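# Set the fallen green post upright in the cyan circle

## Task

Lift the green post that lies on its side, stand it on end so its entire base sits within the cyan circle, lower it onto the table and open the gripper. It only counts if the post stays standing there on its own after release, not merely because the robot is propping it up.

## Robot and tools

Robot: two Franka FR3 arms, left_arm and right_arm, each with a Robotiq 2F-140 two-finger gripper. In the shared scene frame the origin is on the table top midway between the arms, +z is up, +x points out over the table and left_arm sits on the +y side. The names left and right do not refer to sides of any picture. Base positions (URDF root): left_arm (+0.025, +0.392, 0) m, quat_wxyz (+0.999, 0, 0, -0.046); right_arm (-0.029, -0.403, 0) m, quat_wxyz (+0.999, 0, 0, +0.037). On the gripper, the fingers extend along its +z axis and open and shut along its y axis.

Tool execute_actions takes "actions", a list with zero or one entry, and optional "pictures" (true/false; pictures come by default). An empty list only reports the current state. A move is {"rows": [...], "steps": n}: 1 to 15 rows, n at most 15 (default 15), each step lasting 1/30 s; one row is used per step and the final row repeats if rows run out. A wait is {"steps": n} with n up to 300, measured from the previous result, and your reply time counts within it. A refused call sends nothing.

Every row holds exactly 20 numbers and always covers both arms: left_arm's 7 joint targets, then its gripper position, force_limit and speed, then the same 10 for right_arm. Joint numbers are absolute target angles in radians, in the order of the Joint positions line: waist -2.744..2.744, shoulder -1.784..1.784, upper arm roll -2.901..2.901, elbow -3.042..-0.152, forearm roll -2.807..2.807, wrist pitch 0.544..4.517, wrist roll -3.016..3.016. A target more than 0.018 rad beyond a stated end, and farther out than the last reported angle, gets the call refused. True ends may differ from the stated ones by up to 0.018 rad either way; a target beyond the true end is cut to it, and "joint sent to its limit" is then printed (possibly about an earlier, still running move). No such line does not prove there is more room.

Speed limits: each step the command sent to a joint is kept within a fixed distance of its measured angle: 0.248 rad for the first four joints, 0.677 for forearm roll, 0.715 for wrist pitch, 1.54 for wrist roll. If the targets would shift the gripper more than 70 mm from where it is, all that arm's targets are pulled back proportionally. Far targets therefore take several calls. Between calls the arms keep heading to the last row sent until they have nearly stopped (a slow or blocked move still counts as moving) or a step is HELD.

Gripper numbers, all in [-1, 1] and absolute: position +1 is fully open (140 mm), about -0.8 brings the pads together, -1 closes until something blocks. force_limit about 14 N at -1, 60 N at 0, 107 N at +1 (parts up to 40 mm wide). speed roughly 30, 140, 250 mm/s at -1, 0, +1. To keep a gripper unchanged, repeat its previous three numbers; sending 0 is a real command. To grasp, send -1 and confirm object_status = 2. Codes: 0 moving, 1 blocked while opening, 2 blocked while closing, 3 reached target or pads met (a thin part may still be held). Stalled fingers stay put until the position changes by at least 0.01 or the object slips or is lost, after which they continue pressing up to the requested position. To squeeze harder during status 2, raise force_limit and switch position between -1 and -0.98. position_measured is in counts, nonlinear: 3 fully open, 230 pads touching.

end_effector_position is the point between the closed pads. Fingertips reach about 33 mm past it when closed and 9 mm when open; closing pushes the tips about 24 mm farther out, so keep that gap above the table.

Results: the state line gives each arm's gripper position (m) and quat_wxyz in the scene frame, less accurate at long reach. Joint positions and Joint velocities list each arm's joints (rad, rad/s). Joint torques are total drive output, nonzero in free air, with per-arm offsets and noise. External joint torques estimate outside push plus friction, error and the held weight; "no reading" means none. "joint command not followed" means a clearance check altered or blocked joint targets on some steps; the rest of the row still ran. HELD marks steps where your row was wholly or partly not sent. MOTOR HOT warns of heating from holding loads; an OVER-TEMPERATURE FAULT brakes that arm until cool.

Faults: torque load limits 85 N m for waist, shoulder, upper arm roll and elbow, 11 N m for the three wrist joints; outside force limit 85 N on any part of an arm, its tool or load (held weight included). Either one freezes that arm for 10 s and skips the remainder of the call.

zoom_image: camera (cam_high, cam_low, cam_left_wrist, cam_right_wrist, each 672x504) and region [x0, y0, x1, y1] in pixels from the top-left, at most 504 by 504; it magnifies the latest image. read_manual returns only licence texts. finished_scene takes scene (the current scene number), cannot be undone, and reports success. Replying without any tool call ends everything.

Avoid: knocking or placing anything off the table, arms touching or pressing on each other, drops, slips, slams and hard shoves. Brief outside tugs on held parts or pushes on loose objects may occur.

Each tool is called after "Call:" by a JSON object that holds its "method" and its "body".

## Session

Call:
{"method": "execute_actions", "body": {"actions": []}}

Scene clock: 0.00 s of 3900.00 s.
left_arm: end_effector_position=(+0.5802, +0.3316, +0.4223) position_measured=3 object_status=3 end_effector_quat_wxyz=(-0.002, +0.899, -0.438, +0.012) | right_arm: end_effector_position=(+0.5101, -1.0304, +0.1638) position_measured=3 object_status=3 end_effector_quat_wxyz=(+0.215, +0.962, +0.102, +0.134)
Joint positions: left_arm=[ 0.004 -0.007 -0.017 -1.561 -0.005  1.579 -0.77 ] | right_arm=[-1.082  0.56   0.17  -1.645 -0.236  2.703 -2.481]
Joint velocities: left_arm=[ 0.     0.     0.001 -0.    -0.001  0.001 -0.   ] | right_arm=[-0.001 -0.    -0.001  0.001 -0.     0.001 -0.001]
Joint torques (N m, as the joint torque sensors report them, + toward a larger angle): no reading
External joint torques (N m, as the arm's controller estimates them; a push from outside toward a larger angle lowers the number): no reading

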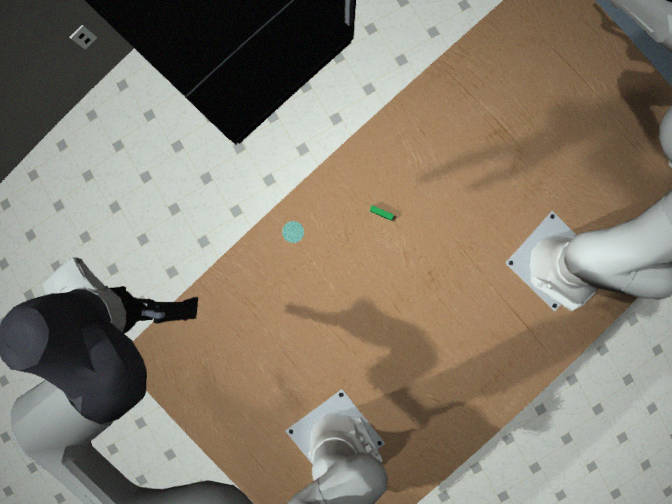

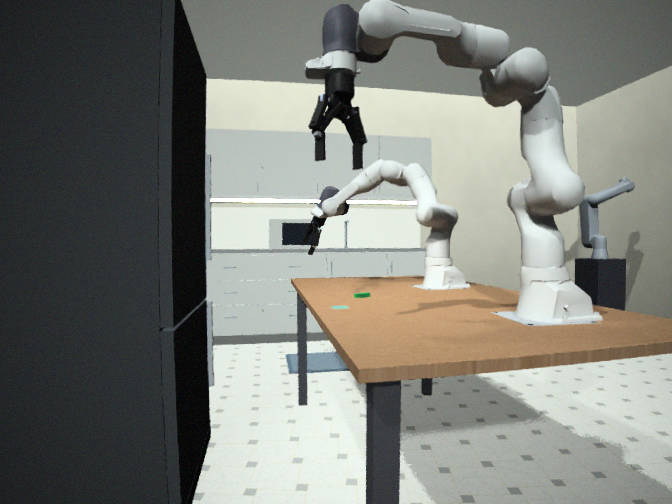

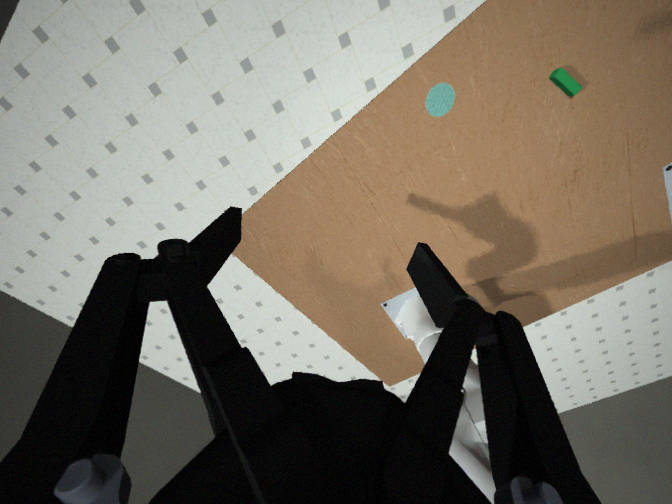

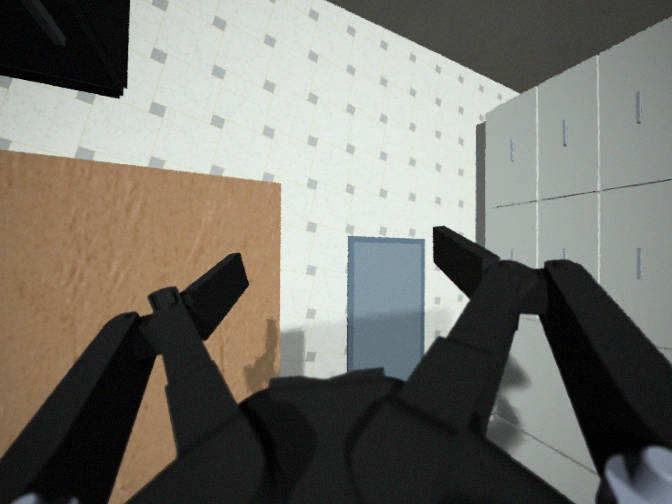

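Call:
{"method": "execute_actions", "body": {"actions": [{"rows":[[1.0,0,0,-1.561,0,1.579,-0.77,1,0,0,-0.3,0.3,0,-1.63,0,1.7,-1.58,0.2,0,0.5]]}], "pictures": false}}

Call:
{"method": "execute_actions", "body": {"actions": [{"rows":[[1.2,0,0,-1.561,0,1.579,-0.77,1,0,0,0.48,0.35,0,-1.627,0,1.55,-1.58,0.2,0,0.5]]}], "pictures": false}}

Call:
{"method": "execute_actions", "body": {"actions": [{"rows":[[1.2,0,0,-1.561,0,1.579,-0.77,1,0,0,0.48,0.35,0,-1.627,0,1.55,-1.58,0.2,0,0.5]]}], "pictures": false}}

Call:
{"method": "execute_actions", "body": {"actions": [{"rows":[[1.2,0,0,-1.561,0,1.579,-0.77,1,0,0,0.48,0.548,0,-1.627,0,1.651,-1.58,0.2,0,0.5]]}], "pictures": false}}

Call:
{"method": "execute_actions", "body": {"actions": [{"steps":10}]}}

Scene clock: 25.10 s of 3900.00 s.
left_arm: end_effector_position=(+0.5400, +0.6092, +0.4187) position_measured=3 object_status=3 end_effector_quat_wxyz=(-0.003, +0.980, -0.198, +0.009) | right_arm: end_effector_position=(+0.5390, -0.8184, +0.2227) position_measured=104 object_status=0 end_effector_quat_wxyz=(+0.062, +0.997, -0.019, +0.046)
Joint positions: left_arm=[ 0.501 -0.001 -0.007 -1.561 -0.006  1.579 -0.77 ] | right_arm=[-0.712  0.347  0.03  -1.633 -0.071  2.126 -2.111]
Joint velocities: left_arm=[ 1.06   0.005  0.074 -0.001  0.001 -0.    -0.   ] | right_arm=[ 0.724 -0.157 -0.051 -0.001  0.151 -0.76   0.537]
Joint torques (N m, as the joint torque sensors report them, + toward a larger angle): left_arm=[ -2.56 -32.58  -2.82  25.43   1.78   2.37  -0.08] | right_arm=[ -0.18 -43.08  -1.58  26.62   1.26   2.54   0.5 ]
External joint torques (N m, as the arm's controller estimates them; a push from outside toward a larger angle lowers the number): left_arm=[ 0.35  0.33 -0.44  1.59  0.97 -0.03 -0.08] | right_arm=[ 0.96 -1.41 -1.56  2.94  0.51 -0.35  0.5 ]
Steps of this call (steps 1 to 90: nothing new was sent; then 21.60 s passed at rest; steps 91 to 105: all 15 steps of this action). Readings (joint positions | what the end effector reports):
91: left_arm=[0.022 -0.007 -0.027 -1.561 -0.006 1.579 -0.770] | right_arm=[-1.059 0.550 0.144 -1.647 -0.215 2.656 -2.447] | left_arm position_measured=3 object_status=3 | right_arm position_measured=3 object_status=0
92: left_arm=[0.048 -0.007 -0.031 -1.561 -0.006 1.579 -0.770] | right_arm=[-1.031 0.529 0.120 -1.650 -0.194 2.599 -2.409] | left_arm position_measured=3 object_status=3 | right_arm position_measured=11 object_status=0
94: left_arm=[0.111 -0.006 -0.028 -1.561 -0.006 1.579 -0.770] | right_arm=[-0.979 0.481 0.089 -1.648 -0.161 2.501 -2.345] | left_arm position_measured=3 object_status=3 | right_arm position_measured=32 object_status=0
98: left_arm=[0.248 -0.003 -0.017 -1.561 -0.006 1.579 -0.770] | right_arm=[-0.881 0.408 0.058 -1.638 -0.118 2.339 -2.248] | left_arm position_measured=3 object_status=3 | right_arm position_measured=74 object_status=0
105: the state above

Scene clock: 25.60 s of 3900.00 s.
left_arm: end_effector_position=(+0.3420, +0.8524, +0.4183) position_measured=3 object_status=3 end_effector_quat_wxyz=(-0.005, +0.996, +0.085, +0.008) | right_arm: end_effector_position=(+0.5455, -0.5530, +0.1978) position_measured=104 object_status=3 end_effector_quat_wxyz=(-0.017, +0.994, +0.044, -0.098)
Joint positions: left_arm=[ 1.064 -0.    -0.001 -1.561 -0.005  1.579 -0.77 ] | right_arm=[-0.323  0.345  0.007 -1.63  -0.025  1.777 -1.895]
Joint velocities: left_arm=[ 1.082  0.001  0.053 -0.     0.007  0.     0.001] | right_arm=[ 0.9    0.009 -0.001 -0.001  0.06  -0.496  0.384]
Joint torques (N m, as the joint torque sensors report them, + toward a larger angle): left_arm=[ -0.48 -32.04  -2.91  24.38   1.72   2.41  -0.16] | right_arm=[ -0.84 -41.13  -1.02  25.71   1.24   1.84   0.44]
External joint torques (N m, as the arm's controller estimates them; a push from outside toward a larger angle lowers the number): left_arm=[ 2.57  0.74 -0.58  0.62  1.05  0.02 -0.16] | right_arm=[ 1.45  2.33 -0.92  2.16  0.58 -0.21  0.45]
Steps of this call (steps 1 to 15: all 15 steps of this action). Readings (joint positions | what the end effector reports):
1: left_arm=[0.538 -0.001 -0.006 -1.561 -0.006 1.579 -0.770] | right_arm=[-0.689 0.344 0.029 -1.632 -0.066 2.098 -2.095] | left_arm position_measured=3 object_status=3 | right_arm position_measured=104 object_status=0
2: left_arm=[0.575 -0.001 -0.005 -1.561 -0.006 1.579 -0.770] | right_arm=[-0.666 0.343 0.027 -1.631 -0.062 2.070 -2.080] | left_arm position_measured=3 object_status=3 | right_arm position_measured=104 object_status=3
4: left_arm=[0.650 -0.000 -0.004 -1.561 -0.006 1.579 -0.770] | right_arm=[-0.620 0.343 0.024 -1.630 -0.055 2.017 -2.051] | left_arm position_measured=3 object_status=3 | right_arm position_measured=104 object_status=3
8: left_arm=[0.800 -0.000 -0.002 -1.561 -0.006 1.579 -0.770] | right_arm=[-0.522 0.343 0.016 -1.630 -0.042 1.917 -1.992] | left_arm position_measured=3 object_status=3 | right_arm position_measured=104 object_status=3
15: the state above

Scene clock: 26.10 s of 3900.00 s.
left_arm: end_effector_position=(+0.2736, +0.8927, +0.4183) position_measured=3 object_status=3 end_effector_quat_wxyz=(-0.007, +0.988, +0.154, +0.006) | right_arm: end_effector_position=(+0.4933, -0.2614, +0.1968) position_measured=104 object_status=3 end_effector_quat_wxyz=(+0.014, +0.960, +0.215, -0.178)
Joint positions: left_arm=[ 1.201 -0.     0.001 -1.561 -0.001  1.579 -0.77 ] | right_arm=[ 0.197  0.348 -0.001 -1.63  -0.009  1.618 -1.74 ]
Joint velocities: left_arm=[-0.001  0.    -0.002  0.    -0.     0.    -0.001] | right_arm=[ 1.092  0.003  0.029  0.001  0.018 -0.164  0.226]
Joint torques (N m, as the joint torque sensors report them, + toward a larger angle): left_arm=[ -1.44 -32.11  -1.54  24.67   1.28   2.64  -0.21] | right_arm=[ -2.94 -40.13   0.03  25.77   1.28   1.29   0.44]
External joint torques (N m, as the arm's controller estimates them; a push from outside toward a larger angle lowers the number): left_arm=[-1.53 -0.61 -1.57  0.98  0.44  0.07 -0.21] | right_arm=[ 0.92  3.08  1.01  2.99  0.6  -0.03  0.45]
Steps of this call (steps 1 to 15: all 15 steps of this action). Readings (joint positions | what the end effector reports):
1: left_arm=[1.101 -0.000 -0.001 -1.561 -0.005 1.579 -0.770] | right_arm=[-0.292 0.345 0.006 -1.630 -0.023 1.760 -1.882] | left_arm position_measured=3 object_status=3 | right_arm position_measured=104 object_status=3
2: left_arm=[1.135 -0.000 0.002 -1.561 -0.004 1.579 -0.770] | right_arm=[-0.260 0.346 0.005 -1.630 -0.022 1.745 -1.870] | left_arm position_measured=3 object_status=3 | right_arm position_measured=104 object_status=3
4: left_arm=[1.179 -0.000 0.010 -1.561 -0.002 1.579 -0.770] | right_arm=[-0.195 0.346 0.003 -1.630 -0.019 1.717 -1.846] | left_arm position_measured=3 object_status=3 | right_arm position_measured=104 object_status=3
8: left_arm=[1.201 -0.000 0.011 -1.561 -0.001 1.579 -0.770] | right_arm=[-0.057 0.347 0.001 -1.630 -0.014 1.671 -1.802] | left_arm position_measured=3 object_status=3 | right_arm position_measured=104 object_status=3
15: the state above

Scene clock: 26.60 s of 3900.00 s.
left_arm: end_effector_position=(+0.2736, +0.8927, +0.4183) position_measured=3 object_status=3 end_effector_quat_wxyz=(-0.007, +0.988, +0.154, +0.006) | right_arm: end_effector_position=(+0.4011, -0.1306, +0.0852) position_measured=104 object_status=3 end_effector_quat_wxyz=(+0.066, +0.917, +0.296, -0.260)
Joint positions: left_arm=[ 1.201 -0.     0.001 -1.561 -0.001  1.579 -0.77 ] | right_arm=[ 0.485  0.555  0.007 -1.631 -0.002  1.645 -1.631]
Joint velocities: left_arm=[ 0.001  0.    -0.     0.001  0.    -0.    -0.   ] | right_arm=[-0.015 -0.034 -0.047  0.019  0.     0.023  0.144]
Joint torques (N m, as the joint torque sensors report them, + toward a larger angle): left_arm=[ -0.54 -32.08  -1.81  24.44   1.37   2.5   -0.21] | right_arm=[ -2.34 -47.79  -1.28  26.02   1.06   1.42   0.41]
External joint torques (N m, as the arm's controller estimates them; a push from outside toward a larger angle lowers the number): left_arm=[-0.56 -0.68 -1.82  0.8   0.54 -0.07 -0.21] | right_arm=[-1.42 -0.46 -1.27  3.96  0.39  0.48  0.43]
Steps of this call (steps 1 to 15: all 15 steps of this action). Readings (joint positions | what the end effector reports):
1: left_arm=[1.201 -0.000 0.001 -1.561 -0.001 1.579 -0.770] | right_arm=[0.231 0.354 0.001 -1.625 -0.008 1.619 -1.734] | left_arm position_measured=3 object_status=3 | right_arm position_measured=104 object_status=3
2: left_arm=[1.201 -0.000 0.001 -1.561 -0.001 1.579 -0.770] | right_arm=[0.263 0.369 0.002 -1.621 -0.008 1.622 -1.728] | left_arm position_measured=3 object_status=3 | right_arm position_measured=104 object_status=3
4: left_arm=[1.201 -0.000 0.001 -1.561 -0.001 1.579 -0.770] | right_arm=[0.322 0.409 0.003 -1.620 -0.007 1.627 -1.716] | left_arm position_measured=3 object_status=3 | right_arm position_measured=104 object_status=3
8: left_arm=[1.201 -0.000 0.001 -1.561 -0.001 1.579 -0.770] | right_arm=[0.432 0.503 0.003 -1.622 -0.004 1.638 -1.680] | left_arm position_measured=3 object_status=3 | right_arm position_measured=104 object_status=3
15: the state above

Scene clock: 26.93 s of 3900.00 s.
left_arm: end_effector_position=(+0.2736, +0.8927, +0.4183) position_measured=3 object_status=3 end_effector_quat_wxyz=(-0.007, +0.988, +0.154, +0.006) | right_arm: end_effector_position=(+0.4066, -0.1322, +0.0883) position_measured=104 object_status=3 end_effector_quat_wxyz=(+0.068, +0.924, +0.280, -0.253)
Joint positions: left_arm=[ 1.201 -0.     0.001 -1.561 -0.001  1.579 -0.77 ] | right_arm=[ 0.482  0.55   0.002 -1.629 -0.002  1.648 -1.602]
Joint velocities: left_arm=[-0.  0. -0. -0. -0.  0.  0.] | right_arm=[ 0.002 -0.     0.001  0.001  0.     0.002  0.048]
Joint torques (N m, as the joint torque sensors report them, + toward a larger angle): left_arm=[ -0.03 -30.73  -1.37  24.09   1.44   2.49  -0.12] | right_arm=[ -2.13 -46.38  -0.6   24.48   1.03   1.5    0.43]
External joint torques (N m, as the arm's controller estimates them; a push from outside toward a larger angle lowers the number): left_arm=[ 0.01  0.62 -1.32  0.47  0.62 -0.08 -0.12] | right_arm=[-2.47  0.1  -1.43  2.71  0.29  0.54  0.45]
Steps of this call (steps 1 to 10: the robot went on to your last target). Readings (joint positions | what the end effector reports):
1: left_arm=[1.201 -0.000 0.001 -1.561 -0.001 1.579 -0.770] | right_arm=[0.484 0.554 0.006 -1.631 -0.002 1.645 -1.626] | left_arm position_measured=3 object_status=3 | right_arm position_measured=104 object_status=3
2: left_arm=[1.201 -0.000 0.001 -1.561 -0.001 1.579 -0.770] | right_arm=[0.483 0.553 0.005 -1.630 -0.002 1.646 -1.622] | left_arm position_measured=3 object_status=3 | right_arm position_measured=104 object_status=3
4: left_arm=[1.201 -0.000 0.001 -1.561 -0.001 1.579 -0.770] | right_arm=[0.482 0.551 0.003 -1.629 -0.002 1.647 -1.615] | left_arm position_measured=3 object_status=3 | right_arm position_measured=104 object_status=3
8: left_arm=[1.201 -0.000 0.001 -1.561 -0.001 1.579 -0.770] | right_arm=[0.482 0.550 0.002 -1.629 -0.002 1.648 -1.605] | left_arm position_measured=3 object_status=3 | right_arm position_measured=104 object_status=3
10: the state above

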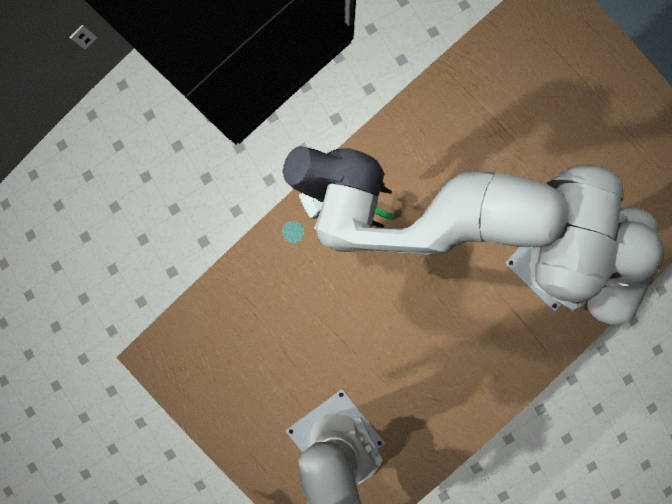

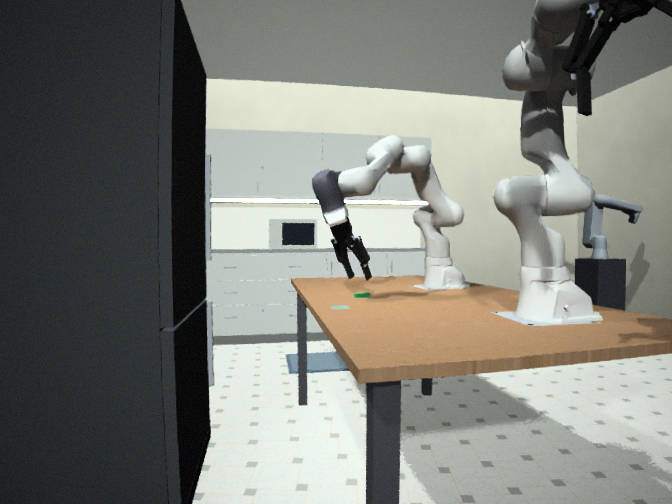

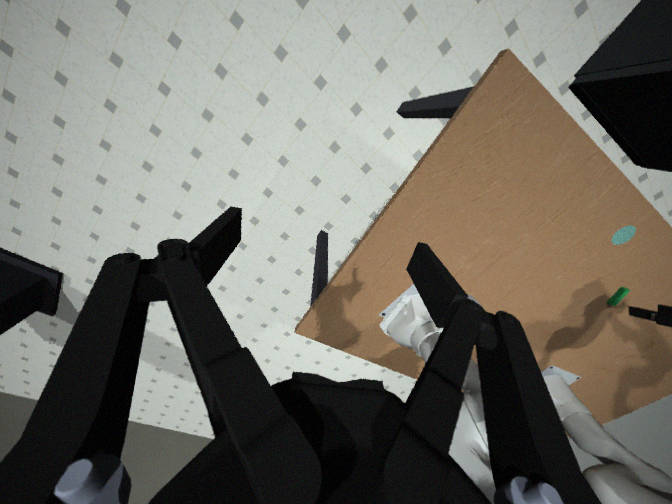

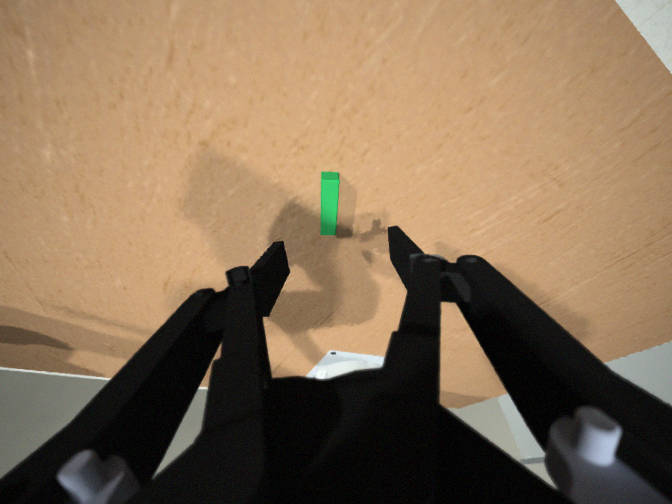

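Centered. Descend.

Call:
{"method": "execute_actions", "body": {"actions": [{"rows":[[1.2,0,0,-1.561,0,1.579,-0.77,1,0,0,0.48,0.63,0,-1.651,0,1.757,-1.58,0.2,0,0.5]]}]}}

Scene clock: 34.77 s of 3900.00 s.
left_arm: end_effector_position=(+0.2736, +0.8926, +0.4183) position_measured=3 object_status=3 end_effector_quat_wxyz=(-0.007, +0.988, +0.154, +0.006) | right_arm: end_effector_position=(+0.4046, -0.1334, +0.0308) position_measured=104 object_status=3 end_effector_quat_wxyz=(+0.071, +0.925, +0.273, -0.255)
Joint positions: left_arm=[ 1.201 -0.     0.001 -1.561 -0.001  1.579 -0.77 ] | right_arm=[ 0.482  0.633  0.002 -1.653 -0.002  1.749 -1.587]
Joint velocities: left_arm=[-0.     0.001 -0.     0.001  0.001  0.001  0.001] | right_arm=[ 0.    -0.01  -0.001  0.002  0.001  0.037  0.   ]
Joint torques (N m, as the joint torque sensors report them, + toward a larger angle): left_arm=[ -0.92 -31.61  -0.76  24.19   1.44   2.58  -0.17] | right_arm=[ -2.03 -47.92  -0.72  22.29   0.95   1.26   0.34]
External joint torques (N m, as the arm's controller estimates them; a push from outside toward a larger angle lowers the number): left_arm=[-0.97 -0.17 -0.82  0.5   0.61  0.   -0.17] | right_arm=[-2.02 -1.09 -1.32  1.88  0.29  0.39  0.36]
Steps of this call (steps 1 to 30: the robot went on to your last target; steps 31 to 90: nothing new was sent; then 4.33 s passed at rest; steps 91 to 105: all 15 steps of this action). Readings (joint positions | what the end effector reports):
91: left_arm=[1.201 -0.000 0.001 -1.561 -0.001 1.579 -0.770] | right_arm=[0.482 0.555 0.002 -1.629 -0.002 1.664 -1.587] | left_arm position_measured=3 object_status=3 | right_arm position_measured=104 object_status=3
92: left_arm=[1.201 -0.000 0.001 -1.561 -0.001 1.579 -0.770] | right_arm=[0.482 0.569 0.002 -1.630 -0.002 1.682 -1.587] | left_arm position_measured=3 object_status=3 | right_arm position_measured=104 object_status=3
94: left_arm=[1.201 -0.000 0.001 -1.561 -0.001 1.579 -0.770] | right_arm=[0.482 0.601 0.002 -1.640 -0.002 1.707 -1.587] | left_arm position_measured=3 object_status=3 | right_arm position_measured=104 object_status=3
98: left_arm=[1.201 -0.000 0.001 -1.561 -0.001 1.579 -0.770] | right_arm=[0.482 0.635 0.002 -1.653 -0.002 1.732 -1.587] | left_arm position_measured=3 object_status=3 | right_arm position_measured=104 object_status=3
105: the state above

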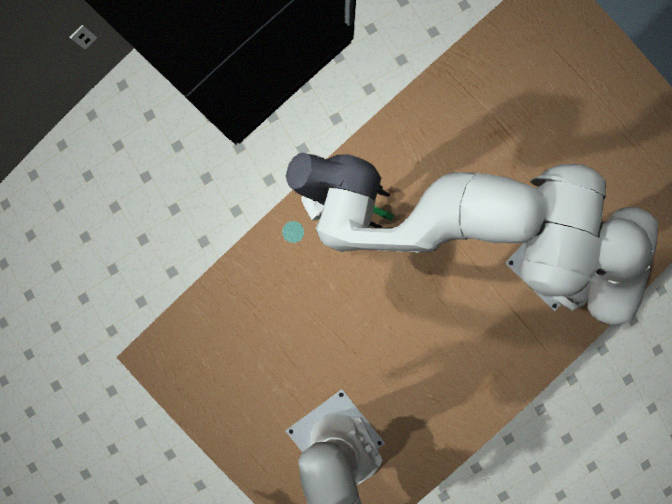

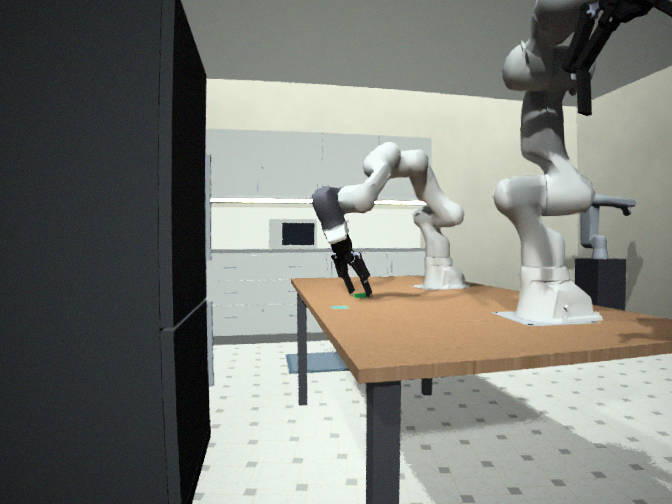

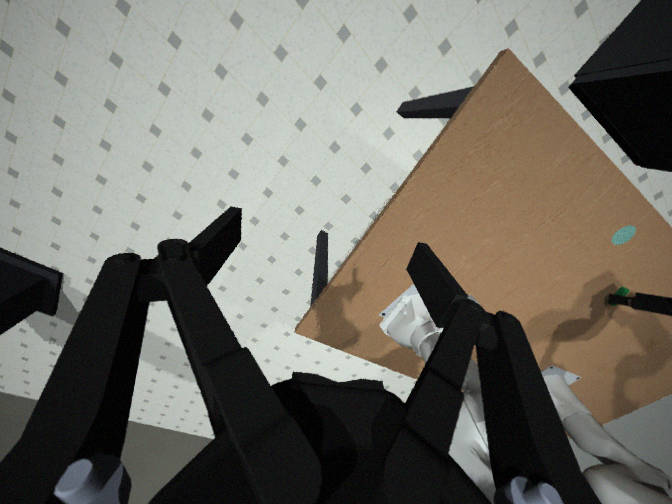

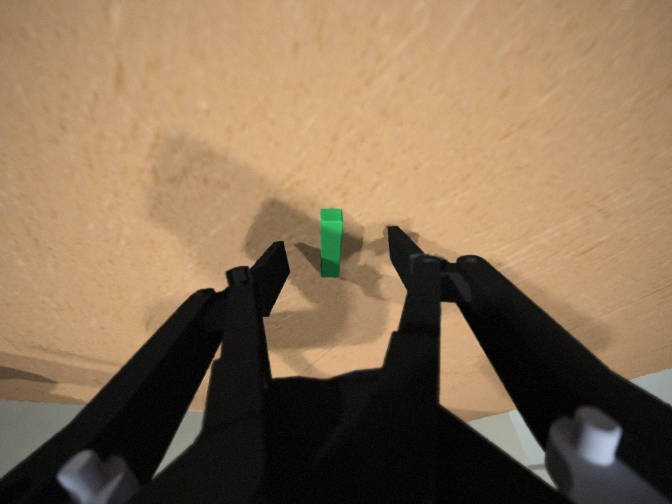

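Call:
{"method": "execute_actions", "body": {"actions": [{"rows":[[1.2,0,0,-1.561,0,1.579,-0.77,1,0,0,0.48,0.628,0,-1.651,0,1.755,-1.58,-1,0,0.3]]}], "pictures": false}}

Call:
{"method": "execute_actions", "body": {"actions": [{"steps":8}], "pictures": false}}

Call:
{"method": "execute_actions", "body": {"actions": [{"rows":[[1.2,0,0,-1.561,0,1.579,-0.77,1,0,0,0.48,0.4,0,-1.65,0,1.85,-1.571,-1,0,0.3]]}], "pictures": false}}

Call:
{"method": "execute_actions", "body": {"actions": [{"rows":[[1.2,0,0,-1.561,0,1.579,-0.77,1,0,0,0.58,0.3,0,-2.0,0,2.9,-1.571,-1,0,0.3]]}], "pictures": false}}

Call:
{"method": "execute_actions", "body": {"actions": [{"rows":[[1.2,0,0,-1.561,0,1.579,-0.77,1,0,0,0.64,0.4,0,-2.35,0,3.8,-1.571,-1,0,0.3]]}], "pictures": false}}

Call:
{"method": "execute_actions", "body": {"actions": [{"rows":[[1.2,0,0,-1.561,0,1.579,-0.77,1,0,0,0.64,0.66,0,-2.38,0,4.087,-1.571,-1,0,0.3]]}], "pictures": false}}

Call:
{"method": "execute_actions", "body": {"actions": [{"steps":15}]}}

Call:
{"method": "zoom_image", "body": {"camera": "cam_high", "region": [255,200,355,275]}}

Call:
{"method": "zoom_image", "body": {"camera": "cam_low", "region": [300,240,400,320]}}

Scene clock: 61.67 s of 3900.00 s.
left_arm: end_effector_position=(+0.2736, +0.8926, +0.4183) position_measured=3 object_status=3 end_effector_quat_wxyz=(-0.007, +0.988, +0.154, +0.006) | right_arm: end_effector_position=(+0.4071, -0.1318, +0.0319) position_measured=210 object_status=0 end_effector_quat_wxyz=(+0.070, +0.926, +0.273, -0.251)
Joint positions: left_arm=[ 1.201 -0.     0.001 -1.561 -0.001  1.579 -0.77 ] | right_arm=[ 0.482  0.63   0.002 -1.653 -0.002  1.755 -1.587]
Joint velocities: left_arm=[ 0.001 -0.     0.     0.001 -0.001 -0.     0.   ] | right_arm=[ 0.001 -0.001  0.001 -0.     0.001  0.     0.001]
Joint torques (N m, as the joint torque sensors report them, + toward a larger angle): left_arm=[ -0.86 -31.75  -0.97  24.49   1.37   2.53  -0.25] | right_arm=[ -1.83 -47.62  -0.89  23.1    0.95   1.21   0.31]
External joint torques (N m, as the arm's controller estimates them; a push from outside toward a larger angle lowers the number): left_arm=[-0.94 -0.24 -1.05  0.79  0.53 -0.04 -0.25] | right_arm=[-1.86 -0.06 -1.54  2.19  0.28  0.25  0.32]
Steps of this call (steps 1 to 15: the robot went on to your last target; steps 16 to 90: nothing new was sent; then 23.40 s passed at rest; steps 91 to 105: all 15 steps of this action). Readings (joint positions | what the end effector reports):
91: left_arm=[1.201 -0.000 0.001 -1.561 -0.001 1.579 -0.770] | right_arm=[0.482 0.632 0.002 -1.653 -0.002 1.755 -1.587] | left_arm position_measured=3 object_status=3 | right_arm position_measured=104 object_status=0
92: left_arm=[1.201 -0.000 0.001 -1.561 -0.001 1.579 -0.770] | right_arm=[0.482 0.632 0.002 -1.653 -0.002 1.755 -1.587] | left_arm position_measured=3 object_status=3 | right_arm position_measured=111 object_status=0
94: left_arm=[1.201 -0.000 0.001 -1.561 -0.001 1.579 -0.770] | right_arm=[0.482 0.631 0.002 -1.653 -0.002 1.755 -1.587] | left_arm position_measured=3 object_status=3 | right_arm position_measured=129 object_status=0
98: left_arm=[1.201 -0.000 0.001 -1.561 -0.001 1.579 -0.770] | right_arm=[0.482 0.631 0.002 -1.653 -0.002 1.755 -1.587] | left_arm position_measured=3 object_status=3 | right_arm position_measured=167 object_status=0
105: the state above

Scene clock: 61.93 s of 3900.00 s.
left_arm: end_effector_position=(+0.2736, +0.8926, +0.4183) position_measured=3 object_status=3 end_effector_quat_wxyz=(-0.007, +0.988, +0.154, +0.006) | right_arm: end_effector_position=(+0.4071, -0.1318, +0.0319) position_measured=210 object_status=2 end_effector_quat_wxyz=(+0.070, +0.926, +0.273, -0.251)
Joint positions: left_arm=[ 1.201 -0.     0.001 -1.561 -0.001  1.579 -0.77 ] | right_arm=[ 0.482  0.63   0.002 -1.653 -0.002  1.755 -1.587]
Joint velocities: left_arm=[ 0.    -0.002  0.001  0.     0.001 -0.     0.   ] | right_arm=[-0.001 -0.001  0.001  0.001  0.    -0.     0.001]
Joint torques (N m, as the joint torque sensors report them, + toward a larger angle): left_arm=[ -1.51 -32.49  -1.72  24.81   1.34   2.6   -0.14] | right_arm=[ -1.78 -47.66  -0.82  23.51   0.95   1.15   0.34]
External joint torques (N m, as the arm's controller estimates them; a push from outside toward a larger angle lowers the number): left_arm=[-1.55 -0.94 -1.76  1.13  0.51  0.03 -0.14] | right_arm=[-1.76 -0.21 -1.43  2.67  0.29  0.2   0.36]
Steps of this call (steps 1 to 8: the robot went on to your last target). Readings (joint positions | what the end effector reports):
1: left_arm=[1.201 -0.000 0.001 -1.561 -0.001 1.579 -0.770] | right_arm=[0.482 0.630 0.002 -1.653 -0.002 1.755 -1.587] | left_arm position_measured=3 object_status=3 | right_arm position_measured=210 object_status=0
2: left_arm=[1.201 -0.000 0.001 -1.561 -0.001 1.579 -0.770] | right_arm=[0.482 0.630 0.002 -1.653 -0.002 1.755 -1.587] | left_arm position_measured=3 object_status=3 | right_arm position_measured=210 object_status=0
4: left_arm=[1.201 -0.000 0.001 -1.561 -0.001 1.579 -0.770] | right_arm=[0.482 0.630 0.002 -1.653 -0.002 1.755 -1.587] | left_arm position_measured=3 object_status=3 | right_arm position_measured=210 object_status=2
8: the state above

Scene clock: 62.43 s of 3900.00 s.
left_arm: end_effector_position=(+0.2736, +0.8926, +0.4183) position_measured=3 object_status=3 end_effector_quat_wxyz=(-0.007, +0.988, +0.154, +0.006) | right_arm: end_effector_position=(+0.4826, -0.0849, +0.1661) position_measured=210 object_status=2 end_effector_quat_wxyz=(+0.026, +0.955, +0.279, -0.093)
Joint positions: left_arm=[ 1.201 -0.     0.001 -1.561 -0.001  1.579 -0.77 ] | right_arm=[ 0.482  0.391  0.002 -1.644 -0.002  1.842 -1.582]
Joint velocities: left_arm=[-0.001 -0.     0.001  0.    -0.001  0.    -0.001] | right_arm=[-0.001  0.05   0.001 -0.03   0.001  0.041  0.009]
Joint torques (N m, as the joint torque sensors report them, + toward a larger angle): left_arm=[ -1.31 -32.66  -0.77  24.67   1.35   2.56  -0.04] | right_arm=[ -1.83 -40.28  -1.32  22.58   1.13   2.55   0.39]
External joint torques (N m, as the arm's controller estimates them; a push from outside toward a larger angle lowers the number): left_arm=[-1.27 -1.28 -0.73  1.04  0.53 -0.01 -0.04] | right_arm=[-1.79  2.08 -1.69 -0.15  0.37  0.66  0.39]
Steps of this call (steps 1 to 15: all 15 steps of this action). Readings (joint positions | what the end effector reports):
1: left_arm=[1.201 -0.000 0.001 -1.561 -0.001 1.579 -0.770] | right_arm=[0.482 0.624 0.002 -1.657 -0.002 1.760 -1.587] | left_arm position_measured=3 object_status=3 | right_arm position_measured=210 object_status=2
2: left_arm=[1.201 -0.000 0.001 -1.561 -0.001 1.579 -0.770] | right_arm=[0.482 0.606 0.002 -1.662 -0.002 1.765 -1.587] | left_arm position_measured=3 object_status=3 | right_arm position_measured=210 object_status=2
4: left_arm=[1.201 -0.000 0.001 -1.561 -0.001 1.579 -0.770] | right_arm=[0.482 0.556 0.002 -1.663 -0.002 1.777 -1.587] | left_arm position_measured=3 object_status=3 | right_arm position_measured=210 object_status=2
8: left_arm=[1.201 -0.000 0.001 -1.561 -0.001 1.579 -0.770] | right_arm=[0.482 0.447 0.002 -1.654 -0.002 1.810 -1.585] | left_arm position_measured=3 object_status=3 | right_arm position_measured=210 object_status=2
15: the state above

Scene clock: 62.93 s of 3900.00 s.
left_arm: end_effector_position=(+0.2736, +0.8926, +0.4183) position_measured=3 object_status=3 end_effector_quat_wxyz=(-0.007, +0.988, +0.154, +0.006) | right_arm: end_effector_position=(+0.5366, +0.0223, +0.1455) position_measured=210 object_status=2 end_effector_quat_wxyz=(-0.051, +0.933, +0.318, +0.159)
Joint positions: left_arm=[ 1.201 -0.     0.001 -1.561 -0.001  1.579 -0.77 ] | right_arm=[ 0.572  0.314 -0.    -1.975 -0.002  2.624 -1.581]
Joint velocities: left_arm=[-0.001  0.    -0.001 -0.     0.    -0.    -0.   ] | right_arm=[ 0.051 -0.067  0.    -0.206  0.001  1.187  0.001]
Joint torques (N m, as the joint torque sensors report them, + toward a larger angle): left_arm=[ -0.65 -32.    -0.78  25.4    1.38   2.5   -0.16] | right_arm=[ -0.44 -42.23   0.51  24.41   0.88   3.94   0.2 ]
External joint torques (N m, as the arm's controller estimates them; a push from outside toward a larger angle lowers the number): left_arm=[-0.54 -0.54 -0.67  1.72  0.56 -0.07 -0.16] | right_arm=[ 0.14 -0.17  0.58  0.25  0.18  0.83  0.19]
Steps of this call (steps 1 to 15: all 15 steps of this action). Readings (joint positions | what the end effector reports):
1: left_arm=[1.201 -0.000 0.001 -1.561 -0.001 1.579 -0.770] | right_arm=[0.487 0.381 -0.002 -1.671 -0.002 1.889 -1.581] | left_arm position_measured=3 object_status=3 | right_arm position_measured=210 object_status=2
2: left_arm=[1.201 -0.000 0.001 -1.561 -0.001 1.579 -0.770] | right_arm=[0.496 0.369 -0.005 -1.707 -0.002 1.948 -1.581] | left_arm position_measured=3 object_status=3 | right_arm position_measured=210 object_status=2
4: left_arm=[1.201 -0.000 0.001 -1.561 -0.001 1.579 -0.770] | right_arm=[0.518 0.347 -0.005 -1.782 -0.002 2.074 -1.581] | left_arm position_measured=3 object_status=3 | right_arm position_measured=210 object_status=2
8: left_arm=[1.201 -0.000 0.001 -1.561 -0.001 1.579 -0.770] | right_arm=[0.550 0.330 -0.001 -1.888 -0.002 2.302 -1.581] | left_arm position_measured=3 object_status=3 | right_arm position_measured=210 object_status=2
15: the state above

Scene clock: 63.43 s of 3900.00 s.
left_arm: end_effector_position=(+0.2736, +0.8926, +0.4183) position_measured=3 object_status=3 end_effector_quat_wxyz=(-0.007, +0.988, +0.154, +0.006) | right_arm: end_effector_position=(+0.5168, +0.0705, +0.1247) position_measured=210 object_status=2 end_effector_quat_wxyz=(-0.144, +0.851, +0.322, +0.389)
Joint positions: left_arm=[ 1.201 -0.     0.001 -1.561 -0.001  1.579 -0.77 ] | right_arm=[ 0.638  0.408  0.004 -2.342 -0.001  3.606 -1.58 ]
Joint velocities: left_arm=[-0.     0.001 -0.001 -0.001 -0.    -0.    -0.002] | right_arm=[-0.    -0.052 -0.005 -0.066  0.001  1.049  0.003]
Joint torques (N m, as the joint torque sensors report them, + toward a larger angle): left_arm=[ -1.32 -31.33  -1.11  24.85   1.42   2.53  -0.07] | right_arm=[  0.5  -39.32  -1.92  17.1    0.43   3.91   0.39]
External joint torques (N m, as the arm's controller estimates them; a push from outside toward a larger angle lowers the number): left_arm=[-1.34 -0.03 -1.14  1.25  0.59 -0.03 -0.07] | right_arm=[ 0.57 -1.66 -2.28 -0.13  0.07  0.72  0.37]
Steps of this call (steps 1 to 15: all 15 steps of this action). Readings (joint positions | what the end effector reports):
1: left_arm=[1.201 -0.000 0.001 -1.561 -0.001 1.579 -0.770] | right_arm=[0.582 0.308 -0.006 -2.020 -0.000 2.738 -1.581] | left_arm position_measured=3 object_status=3 | right_arm position_measured=210 object_status=2
2: left_arm=[1.201 -0.000 0.001 -1.561 -0.001 1.579 -0.770] | right_arm=[0.596 0.316 -0.008 -2.087 -0.000 2.868 -1.581] | left_arm position_measured=3 object_status=3 | right_arm position_measured=210 object_status=2
4: left_arm=[1.201 -0.000 0.001 -1.561 -0.001 1.579 -0.770] | right_arm=[0.621 0.359 -0.003 -2.223 -0.000 3.117 -1.580] | left_arm position_measured=3 object_status=3 | right_arm position_measured=210 object_status=2
8: left_arm=[1.201 -0.000 0.001 -1.561 -0.001 1.579 -0.770] | right_arm=[0.637 0.415 0.004 -2.314 -0.001 3.343 -1.580] | left_arm position_measured=3 object_status=3 | right_arm position_measured=210 object_status=2
15: the state above

Scene clock: 63.93 s of 3900.00 s.
left_arm: end_effector_position=(+0.2736, +0.8926, +0.4183) position_measured=3 object_status=3 end_effector_quat_wxyz=(-0.007, +0.988, +0.154, +0.006) | right_arm: end_effector_position=(+0.4975, +0.0527, +0.0644) position_measured=210 object_status=2 end_effector_quat_wxyz=(-0.169, +0.818, +0.308, +0.457)
Joint positions: left_arm=[ 1.201 -0.     0.001 -1.561 -0.001  1.579 -0.77 ] | right_arm=[ 0.638  0.662  0.002 -2.382 -0.001  4.061 -1.579]
Joint velocities: left_arm=[-0.001  0.     0.001  0.     0.001 -0.    -0.001] | right_arm=[-0.001 -0.     0.    -0.001 -0.     0.147 -0.   ]
Joint torques (N m, as the joint torque sensors report them, + toward a larger angle): left_arm=[ -0.69 -32.    -1.16  25.     1.43   2.57  -0.05] | right_arm=[  0.17 -39.46  -0.73  13.88   0.2    3.75   0.37]
External joint torques (N m, as the arm's controller estimates them; a push from outside toward a larger angle lowers the number): left_arm=[-0.8  -0.59 -1.27  1.36  0.59  0.   -0.04] | right_arm=[ 0.16 -1.07 -1.39  2.68  0.12  0.42  0.35]
Steps of this call (steps 1 to 15: all 15 steps of this action). Readings (joint positions | what the end effector reports):
1: left_arm=[1.201 -0.000 0.001 -1.561 -0.001 1.579 -0.770] | right_arm=[0.638 0.432 0.004 -2.338 -0.001 3.688 -1.580] | left_arm position_measured=3 object_status=3 | right_arm position_measured=210 object_status=2
2: left_arm=[1.201 -0.000 0.001 -1.561 -0.001 1.579 -0.770] | right_arm=[0.638 0.485 0.003 -2.339 -0.001 3.766 -1.580] | left_arm position_measured=3 object_status=3 | right_arm position_measured=210 object_status=2
4: left_arm=[1.201 -0.000 0.001 -1.561 -0.001 1.579 -0.770] | right_arm=[0.638 0.590 0.003 -2.362 -0.001 3.869 -1.579] | left_arm position_measured=3 object_status=3 | right_arm position_measured=210 object_status=2
8: left_arm=[1.201 -0.000 0.001 -1.561 -0.001 1.579 -0.770] | right_arm=[0.638 0.662 0.002 -2.382 -0.001 3.987 -1.579] | left_arm position_measured=3 object_status=3 | right_arm position_measured=210 object_status=2
15: the state above

Scene clock: 64.43 s of 3900.00 s.
left_arm: end_effector_position=(+0.2736, +0.8926, +0.4183) position_measured=3 object_status=3 end_effector_quat_wxyz=(-0.007, +0.988, +0.154, +0.006) | right_arm: end_effector_position=(+0.4990, +0.0540, +0.0716) position_measured=210 object_status=2 end_effector_quat_wxyz=(-0.172, +0.812, +0.306, +0.466)
Joint positions: left_arm=[ 1.201 -0.     0.001 -1.561 -0.001  1.579 -0.77 ] | right_arm=[ 0.638  0.662  0.002 -2.382 -0.001  4.083 -1.578]
Joint velocities: left_arm=[-0.     0.    -0.001 -0.001  0.001  0.001  0.   ] | right_arm=[ 0.002 -0.001  0.001  0.001  0.001  0.006  0.   ]
Joint torques (N m, as the joint torque sensors report them, + toward a larger angle): left_arm=[ -1.51 -32.08  -1.45  25.17   1.41   2.56  -0.09] | right_arm=[  0.45 -39.61  -0.83  14.04   0.22   3.8    0.42]
External joint torques (N m, as the arm's controller estimates them; a push from outside toward a larger angle lowers the number): left_arm=[-1.52 -0.76 -1.46  1.58  0.58  0.   -0.09] | right_arm=[ 0.28 -0.97 -1.62  2.75  0.16  0.42  0.4 ]
Steps of this call (steps 1 to 15: the robot went on to your last target). Readings (joint positions | what the end effector reports):
1: left_arm=[1.201 -0.000 0.001 -1.561 -0.001 1.579 -0.770] | right_arm=[0.638 0.662 0.002 -2.382 -0.001 4.065 -1.579] | left_arm position_measured=3 object_status=3 | right_arm position_measured=210 object_status=2
2: left_arm=[1.201 -0.000 0.001 -1.561 -0.001 1.579 -0.770] | right_arm=[0.638 0.662 0.002 -2.382 -0.001 4.069 -1.579] | left_arm position_measured=3 object_status=3 | right_arm position_measured=210 object_status=2
4: left_arm=[1.201 -0.000 0.001 -1.561 -0.001 1.579 -0.770] | right_arm=[0.638 0.662 0.002 -2.382 -0.001 4.074 -1.579] | left_arm position_measured=3 object_status=3 | right_arm position_measured=210 object_status=2
8: left_arm=[1.201 -0.000 0.001 -1.561 -0.001 1.579 -0.770] | right_arm=[0.638 0.662 0.002 -2.382 -0.001 4.080 -1.579] | left_arm position_measured=3 object_status=3 | right_arm position_measured=210 object_status=2
15: the state above

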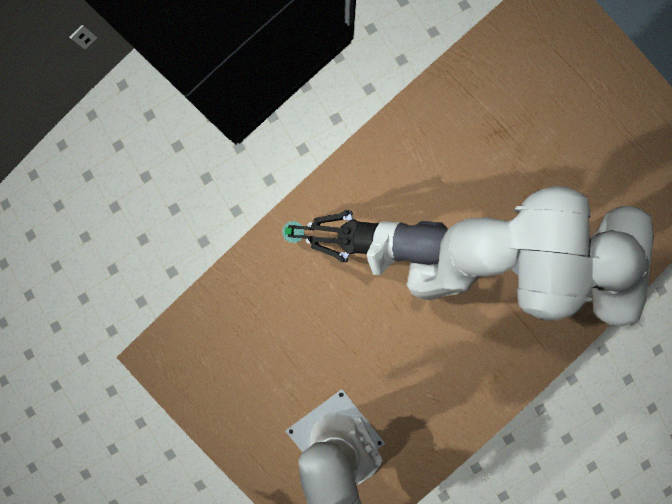

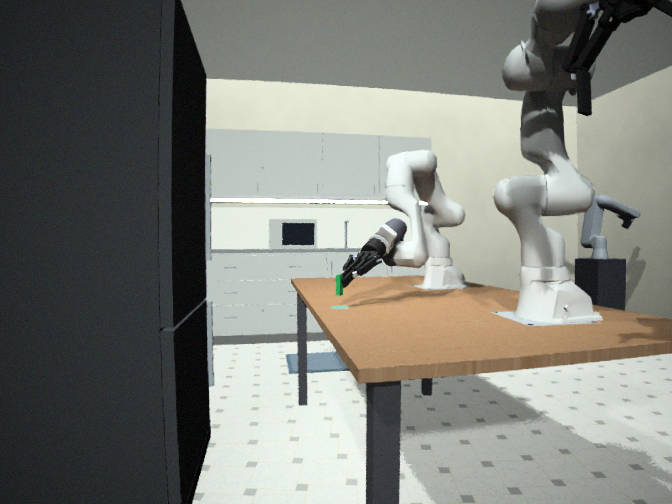

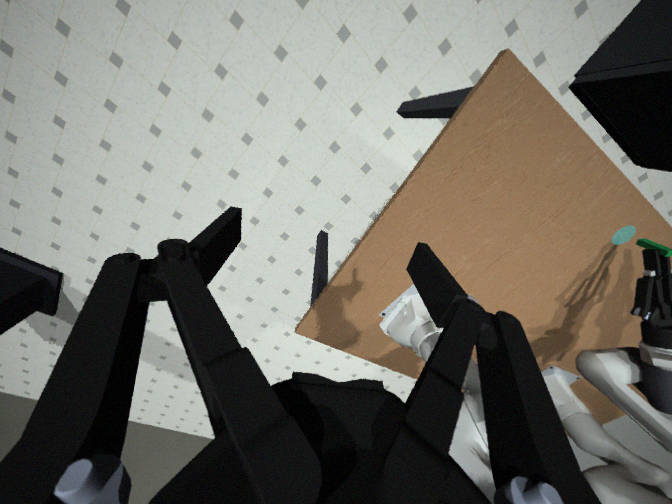

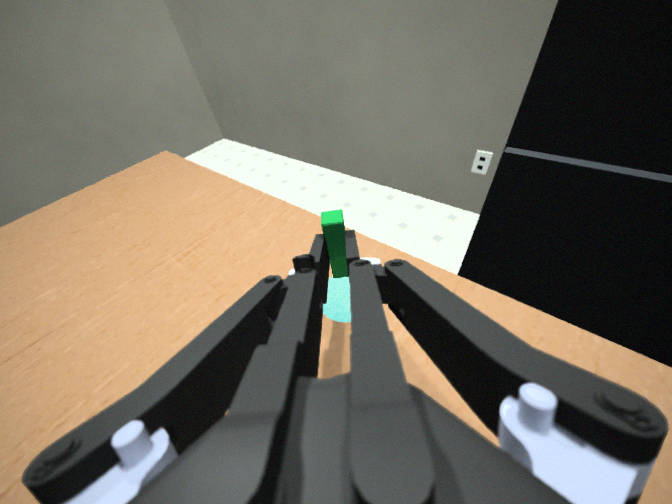

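Region (255, 200, 355, 275) of cam_high's 672x504 image, scaled by 5.040, with more detail than that image has; it fills the top 378 rows of this view, and the rest is white.

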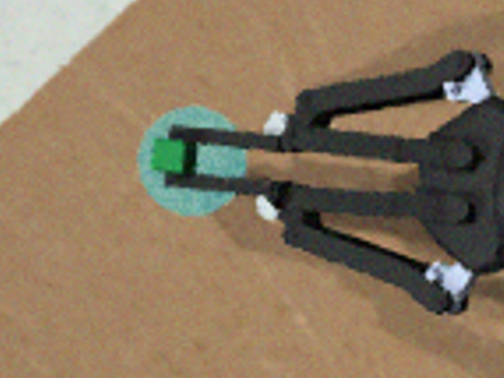

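Region (300, 240, 400, 320) of cam_low's 672x504 image, scaled by 5.040, with more detail than that image has; it fills the top 403 rows of this view, and the rest is white.

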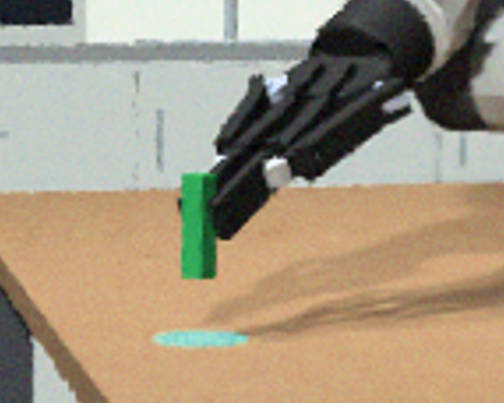

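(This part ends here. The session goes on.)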